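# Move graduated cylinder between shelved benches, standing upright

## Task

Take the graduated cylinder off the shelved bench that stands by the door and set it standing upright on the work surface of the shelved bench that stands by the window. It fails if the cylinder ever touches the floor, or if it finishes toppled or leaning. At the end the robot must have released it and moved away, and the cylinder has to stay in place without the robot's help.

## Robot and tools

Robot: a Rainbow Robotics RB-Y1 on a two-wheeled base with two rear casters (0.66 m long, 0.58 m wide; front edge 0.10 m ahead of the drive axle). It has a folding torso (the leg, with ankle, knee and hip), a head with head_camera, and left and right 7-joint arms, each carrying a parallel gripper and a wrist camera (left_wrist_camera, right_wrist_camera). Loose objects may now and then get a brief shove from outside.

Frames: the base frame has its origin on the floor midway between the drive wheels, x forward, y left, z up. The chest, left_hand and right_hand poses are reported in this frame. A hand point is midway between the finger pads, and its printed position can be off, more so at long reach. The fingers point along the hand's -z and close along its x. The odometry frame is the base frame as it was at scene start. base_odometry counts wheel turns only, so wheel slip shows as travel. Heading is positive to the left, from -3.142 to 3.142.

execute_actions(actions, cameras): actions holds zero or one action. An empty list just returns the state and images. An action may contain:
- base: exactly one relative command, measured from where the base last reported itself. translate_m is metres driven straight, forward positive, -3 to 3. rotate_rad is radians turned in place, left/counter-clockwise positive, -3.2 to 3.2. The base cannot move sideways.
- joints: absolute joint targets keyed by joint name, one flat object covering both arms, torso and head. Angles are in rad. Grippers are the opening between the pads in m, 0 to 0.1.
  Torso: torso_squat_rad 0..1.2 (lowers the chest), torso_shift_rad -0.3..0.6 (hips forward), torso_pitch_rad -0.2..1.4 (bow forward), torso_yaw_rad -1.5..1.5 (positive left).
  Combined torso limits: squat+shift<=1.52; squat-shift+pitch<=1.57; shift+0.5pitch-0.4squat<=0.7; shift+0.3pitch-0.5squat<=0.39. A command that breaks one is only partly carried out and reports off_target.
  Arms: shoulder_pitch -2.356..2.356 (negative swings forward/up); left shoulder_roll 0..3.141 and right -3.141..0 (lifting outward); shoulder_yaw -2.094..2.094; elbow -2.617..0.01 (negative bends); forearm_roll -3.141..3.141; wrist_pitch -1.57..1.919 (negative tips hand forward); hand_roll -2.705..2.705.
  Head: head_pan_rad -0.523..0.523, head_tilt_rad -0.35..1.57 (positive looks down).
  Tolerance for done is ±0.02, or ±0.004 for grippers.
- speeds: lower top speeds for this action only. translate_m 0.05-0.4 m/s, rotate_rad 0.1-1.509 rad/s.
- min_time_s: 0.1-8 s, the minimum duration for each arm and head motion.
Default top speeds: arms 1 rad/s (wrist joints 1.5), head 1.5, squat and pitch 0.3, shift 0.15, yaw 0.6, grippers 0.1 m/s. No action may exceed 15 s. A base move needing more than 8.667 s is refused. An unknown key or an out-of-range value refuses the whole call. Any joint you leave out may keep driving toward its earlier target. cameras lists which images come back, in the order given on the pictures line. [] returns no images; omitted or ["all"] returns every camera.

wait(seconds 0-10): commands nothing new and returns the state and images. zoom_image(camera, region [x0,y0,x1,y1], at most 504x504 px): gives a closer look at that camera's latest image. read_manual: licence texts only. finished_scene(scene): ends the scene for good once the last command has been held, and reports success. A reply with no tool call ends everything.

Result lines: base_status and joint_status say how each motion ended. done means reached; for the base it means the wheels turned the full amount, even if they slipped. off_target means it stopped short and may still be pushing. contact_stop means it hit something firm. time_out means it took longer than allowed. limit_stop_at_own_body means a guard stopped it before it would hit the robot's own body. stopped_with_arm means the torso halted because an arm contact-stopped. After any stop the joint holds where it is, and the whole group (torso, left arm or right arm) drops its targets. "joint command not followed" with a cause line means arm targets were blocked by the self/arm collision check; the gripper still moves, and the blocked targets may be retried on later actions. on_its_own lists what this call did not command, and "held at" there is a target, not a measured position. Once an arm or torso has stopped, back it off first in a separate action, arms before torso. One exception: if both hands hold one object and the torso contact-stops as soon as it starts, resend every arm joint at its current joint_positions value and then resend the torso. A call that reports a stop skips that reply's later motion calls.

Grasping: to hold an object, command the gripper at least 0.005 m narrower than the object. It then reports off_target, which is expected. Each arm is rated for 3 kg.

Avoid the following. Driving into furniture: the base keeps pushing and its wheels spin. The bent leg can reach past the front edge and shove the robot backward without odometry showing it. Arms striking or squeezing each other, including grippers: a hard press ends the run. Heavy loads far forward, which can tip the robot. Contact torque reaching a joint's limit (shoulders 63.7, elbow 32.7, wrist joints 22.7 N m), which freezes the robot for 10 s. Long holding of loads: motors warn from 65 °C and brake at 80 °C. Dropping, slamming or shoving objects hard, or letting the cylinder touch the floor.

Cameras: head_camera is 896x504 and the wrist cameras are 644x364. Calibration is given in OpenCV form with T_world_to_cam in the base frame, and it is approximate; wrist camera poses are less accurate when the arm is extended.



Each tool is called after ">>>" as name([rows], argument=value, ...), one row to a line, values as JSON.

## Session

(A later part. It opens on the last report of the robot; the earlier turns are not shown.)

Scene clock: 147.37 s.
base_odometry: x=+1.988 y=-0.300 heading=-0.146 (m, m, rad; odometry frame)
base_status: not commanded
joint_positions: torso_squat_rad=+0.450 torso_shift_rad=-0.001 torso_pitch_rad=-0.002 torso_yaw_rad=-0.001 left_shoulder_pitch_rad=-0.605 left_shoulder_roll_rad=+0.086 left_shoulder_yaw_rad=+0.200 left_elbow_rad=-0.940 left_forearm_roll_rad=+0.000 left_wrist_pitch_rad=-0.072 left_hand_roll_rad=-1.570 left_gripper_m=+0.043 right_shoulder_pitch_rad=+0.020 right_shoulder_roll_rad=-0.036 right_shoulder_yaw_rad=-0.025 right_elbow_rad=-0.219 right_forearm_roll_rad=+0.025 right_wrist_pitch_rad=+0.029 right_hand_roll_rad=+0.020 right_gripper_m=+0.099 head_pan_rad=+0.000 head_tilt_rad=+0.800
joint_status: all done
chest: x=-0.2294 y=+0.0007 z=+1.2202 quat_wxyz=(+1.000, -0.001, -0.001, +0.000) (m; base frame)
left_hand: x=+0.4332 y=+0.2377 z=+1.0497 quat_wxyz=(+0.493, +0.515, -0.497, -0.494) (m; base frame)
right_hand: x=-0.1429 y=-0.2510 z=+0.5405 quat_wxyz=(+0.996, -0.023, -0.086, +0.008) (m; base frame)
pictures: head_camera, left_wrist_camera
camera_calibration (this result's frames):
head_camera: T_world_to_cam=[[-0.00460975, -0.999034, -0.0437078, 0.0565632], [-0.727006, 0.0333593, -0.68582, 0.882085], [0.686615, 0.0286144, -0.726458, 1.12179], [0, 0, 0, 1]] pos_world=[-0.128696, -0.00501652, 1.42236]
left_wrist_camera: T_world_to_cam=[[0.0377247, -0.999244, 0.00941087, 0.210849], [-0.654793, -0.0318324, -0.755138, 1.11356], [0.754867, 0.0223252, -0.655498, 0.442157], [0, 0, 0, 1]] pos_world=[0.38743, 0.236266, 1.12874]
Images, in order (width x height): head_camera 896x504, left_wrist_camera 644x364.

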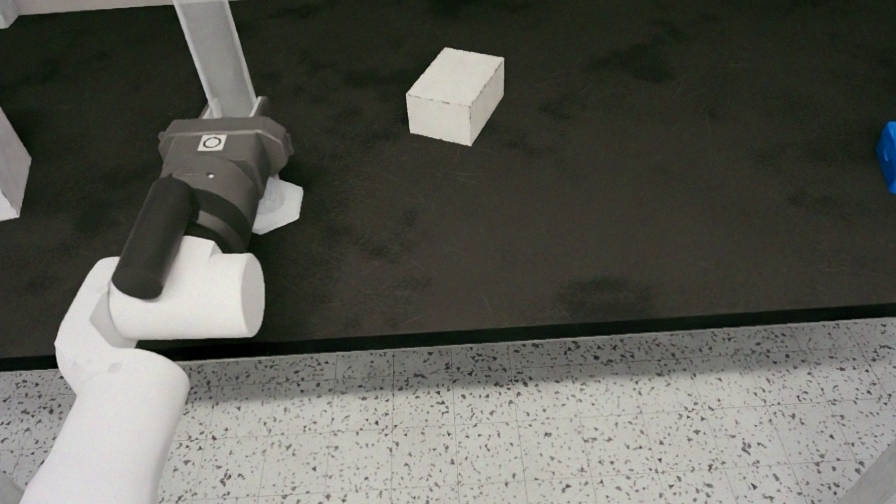

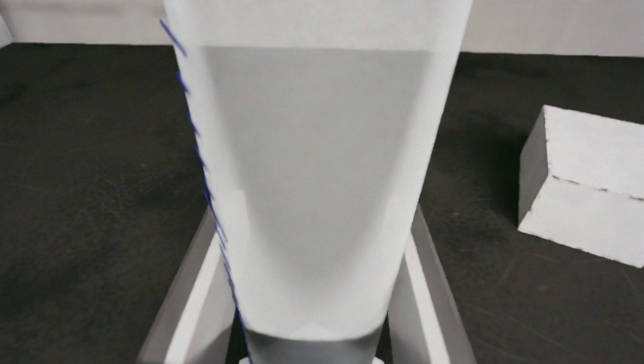

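>>> execute_actions([
  {"joints":{"left_gripper_m":0.1}},
], cameras=["head_camera"])

>>> execute_actions([
  {"base":{"translate_m":-0.5}},
], cameras=["head_camera"])

Scene clock: 151.03 s.
base_odometry: x=+1.988 y=-0.300 heading=-0.146 (m, m, rad; odometry frame)
base_status: not commanded
joint_positions: torso_squat_rad=+0.450 torso_shift_rad=-0.001 torso_pitch_rad=+0.000 torso_yaw_rad=-0.001 left_shoulder_pitch_rad=-0.600 left_shoulder_roll_rad=+0.085 left_shoulder_yaw_rad=+0.200 left_elbow_rad=-0.936 left_forearm_roll_rad=+0.000 left_wrist_pitch_rad=-0.070 left_hand_roll_rad=-1.570 left_gripper_m=+0.100 right_shoulder_pitch_rad=+0.020 right_shoulder_roll_rad=-0.036 right_shoulder_yaw_rad=-0.025 right_elbow_rad=-0.219 right_forearm_roll_rad=+0.025 right_wrist_pitch_rad=+0.029 right_hand_roll_rad=+0.020 right_gripper_m=+0.099 head_pan_rad=+0.000 head_tilt_rad=+0.800
joint_status: all done
chest: x=-0.2286 y=+0.0008 z=+1.2202 quat_wxyz=(+1.000, -0.001, +0.000, +0.000) (m; base frame)
left_hand: x=+0.4324 y=+0.2383 z=+1.0430 quat_wxyz=(+0.497, +0.512, -0.494, -0.497) (m; base frame)
right_hand: x=-0.1431 y=-0.2511 z=+0.5405 quat_wxyz=(+0.996, -0.023, -0.085, +0.008) (m; base frame)
pictures: head_camera
camera_calibration (this result's frames):
head_camera: T_world_to_cam=[[-0.0046776, -0.999038, -0.0436123, 0.0564639], [-0.728065, 0.033299, -0.684699, 0.881111], [0.685493, 0.0285498, -0.72752, 1.12227], [0, 0, 0, 1]] pos_world=[-0.127539, -0.00497122, 1.42223]
Images, in order (width x height): head_camera 896x504.

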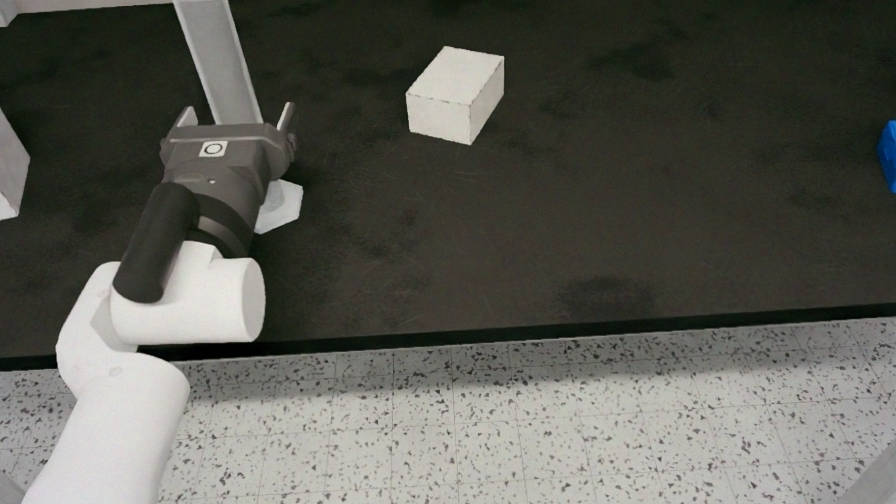

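Scene clock: 154.03 s.
base_odometry: x=+1.493 y=-0.227 heading=-0.145 (m, m, rad; odometry frame)
base_status: done
joint_positions: torso_squat_rad=+0.450 torso_shift_rad=-0.001 torso_pitch_rad=+0.000 torso_yaw_rad=-0.001 left_shoulder_pitch_rad=-0.600 left_shoulder_roll_rad=+0.085 left_shoulder_yaw_rad=+0.200 left_elbow_rad=-0.936 left_forearm_roll_rad=+0.000 left_wrist_pitch_rad=-0.070 left_hand_roll_rad=-1.570 left_gripper_m=+0.100 right_shoulder_pitch_rad=+0.020 right_shoulder_roll_rad=-0.036 right_shoulder_yaw_rad=-0.025 right_elbow_rad=-0.219 right_forearm_roll_rad=+0.025 right_wrist_pitch_rad=+0.029 right_hand_roll_rad=+0.020 right_gripper_m=+0.099 head_pan_rad=+0.000 head_tilt_rad=+0.800
joint_status: not commanded
chest: x=-0.2285 y=+0.0008 z=+1.2202 quat_wxyz=(+1.000, -0.001, +0.000, +0.000) (m; base frame)
left_hand: x=+0.4323 y=+0.2383 z=+1.0426 quat_wxyz=(+0.497, +0.512, -0.494, -0.497) (m; base frame)
right_hand: x=-0.1432 y=-0.2511 z=+0.5405 quat_wxyz=(+0.996, -0.023, -0.085, +0.008) (m; base frame)
pictures: head_camera
camera_calibration (this result's frames):
head_camera: T_world_to_cam=[[-0.00468598, -0.999039, -0.0435804, 0.0564281], [-0.728141, 0.03328, -0.684619, 0.881026], [0.685411, 0.0285246, -0.727597, 1.12232], [0, 0, 0, 1]] pos_world=[-0.127475, -0.00496033, 1.42222]
Images, in order (width x height): head_camera 896x504.

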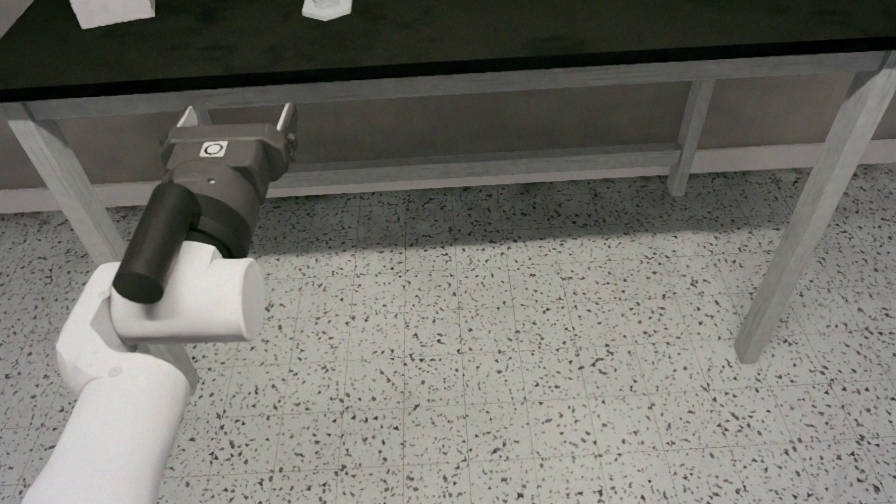

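>>> execute_actions([
  {"joints":{"head_tilt_rad":0.4}},
], cameras=["head_camera"])

Scene clock: 156.87 s.
base_odometry: x=+1.493 y=-0.227 heading=-0.145 (m, m, rad; odometry frame)
base_status: not commanded
joint_positions: torso_squat_rad=+0.450 torso_shift_rad=-0.001 torso_pitch_rad=+0.000 torso_yaw_rad=-0.001 left_shoulder_pitch_rad=-0.600 left_shoulder_roll_rad=+0.085 left_shoulder_yaw_rad=+0.200 left_elbow_rad=-0.936 left_forearm_roll_rad=+0.000 left_wrist_pitch_rad=-0.070 left_hand_roll_rad=-1.570 left_gripper_m=+0.100 right_shoulder_pitch_rad=+0.020 right_shoulder_roll_rad=-0.036 right_shoulder_yaw_rad=-0.025 right_elbow_rad=-0.219 right_forearm_roll_rad=+0.025 right_wrist_pitch_rad=+0.029 right_hand_roll_rad=+0.020 right_gripper_m=+0.099 head_pan_rad=+0.000 head_tilt_rad=+0.400
joint_status: all done
chest: x=-0.2285 y=+0.0008 z=+1.2202 quat_wxyz=(+1.000, -0.001, +0.000, +0.000) (m; base frame)
left_hand: x=+0.4323 y=+0.2383 z=+1.0426 quat_wxyz=(+0.497, +0.512, -0.494, -0.497) (m; base frame)
right_hand: x=-0.1432 y=-0.2511 z=+0.5405 quat_wxyz=(+0.996, -0.023, -0.085, +0.008) (m; base frame)
pictures: head_camera
camera_calibration (this result's frames):
head_camera: T_world_to_cam=[[0.0131479, -0.99905, -0.0415551, 0.057235], [-0.404077, 0.0327055, -0.91414, 1.27395], [0.914631, 0.0288105, -0.403263, 0.709008], [0, 0, 0, 1]] pos_world=[-0.134458, -0.00491146, 1.45287]
Images, in order (width x height): head_camera 896x504.

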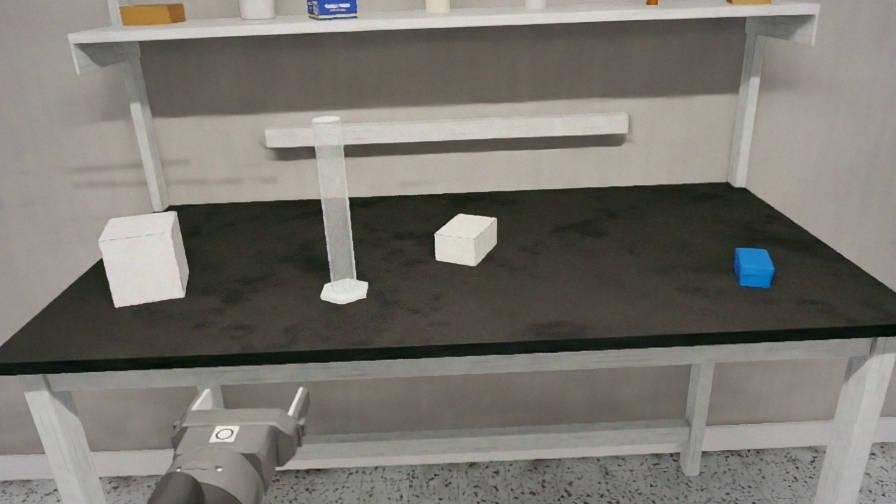

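>>> finished_scene(scene=1)

The scene is finished: the task was done.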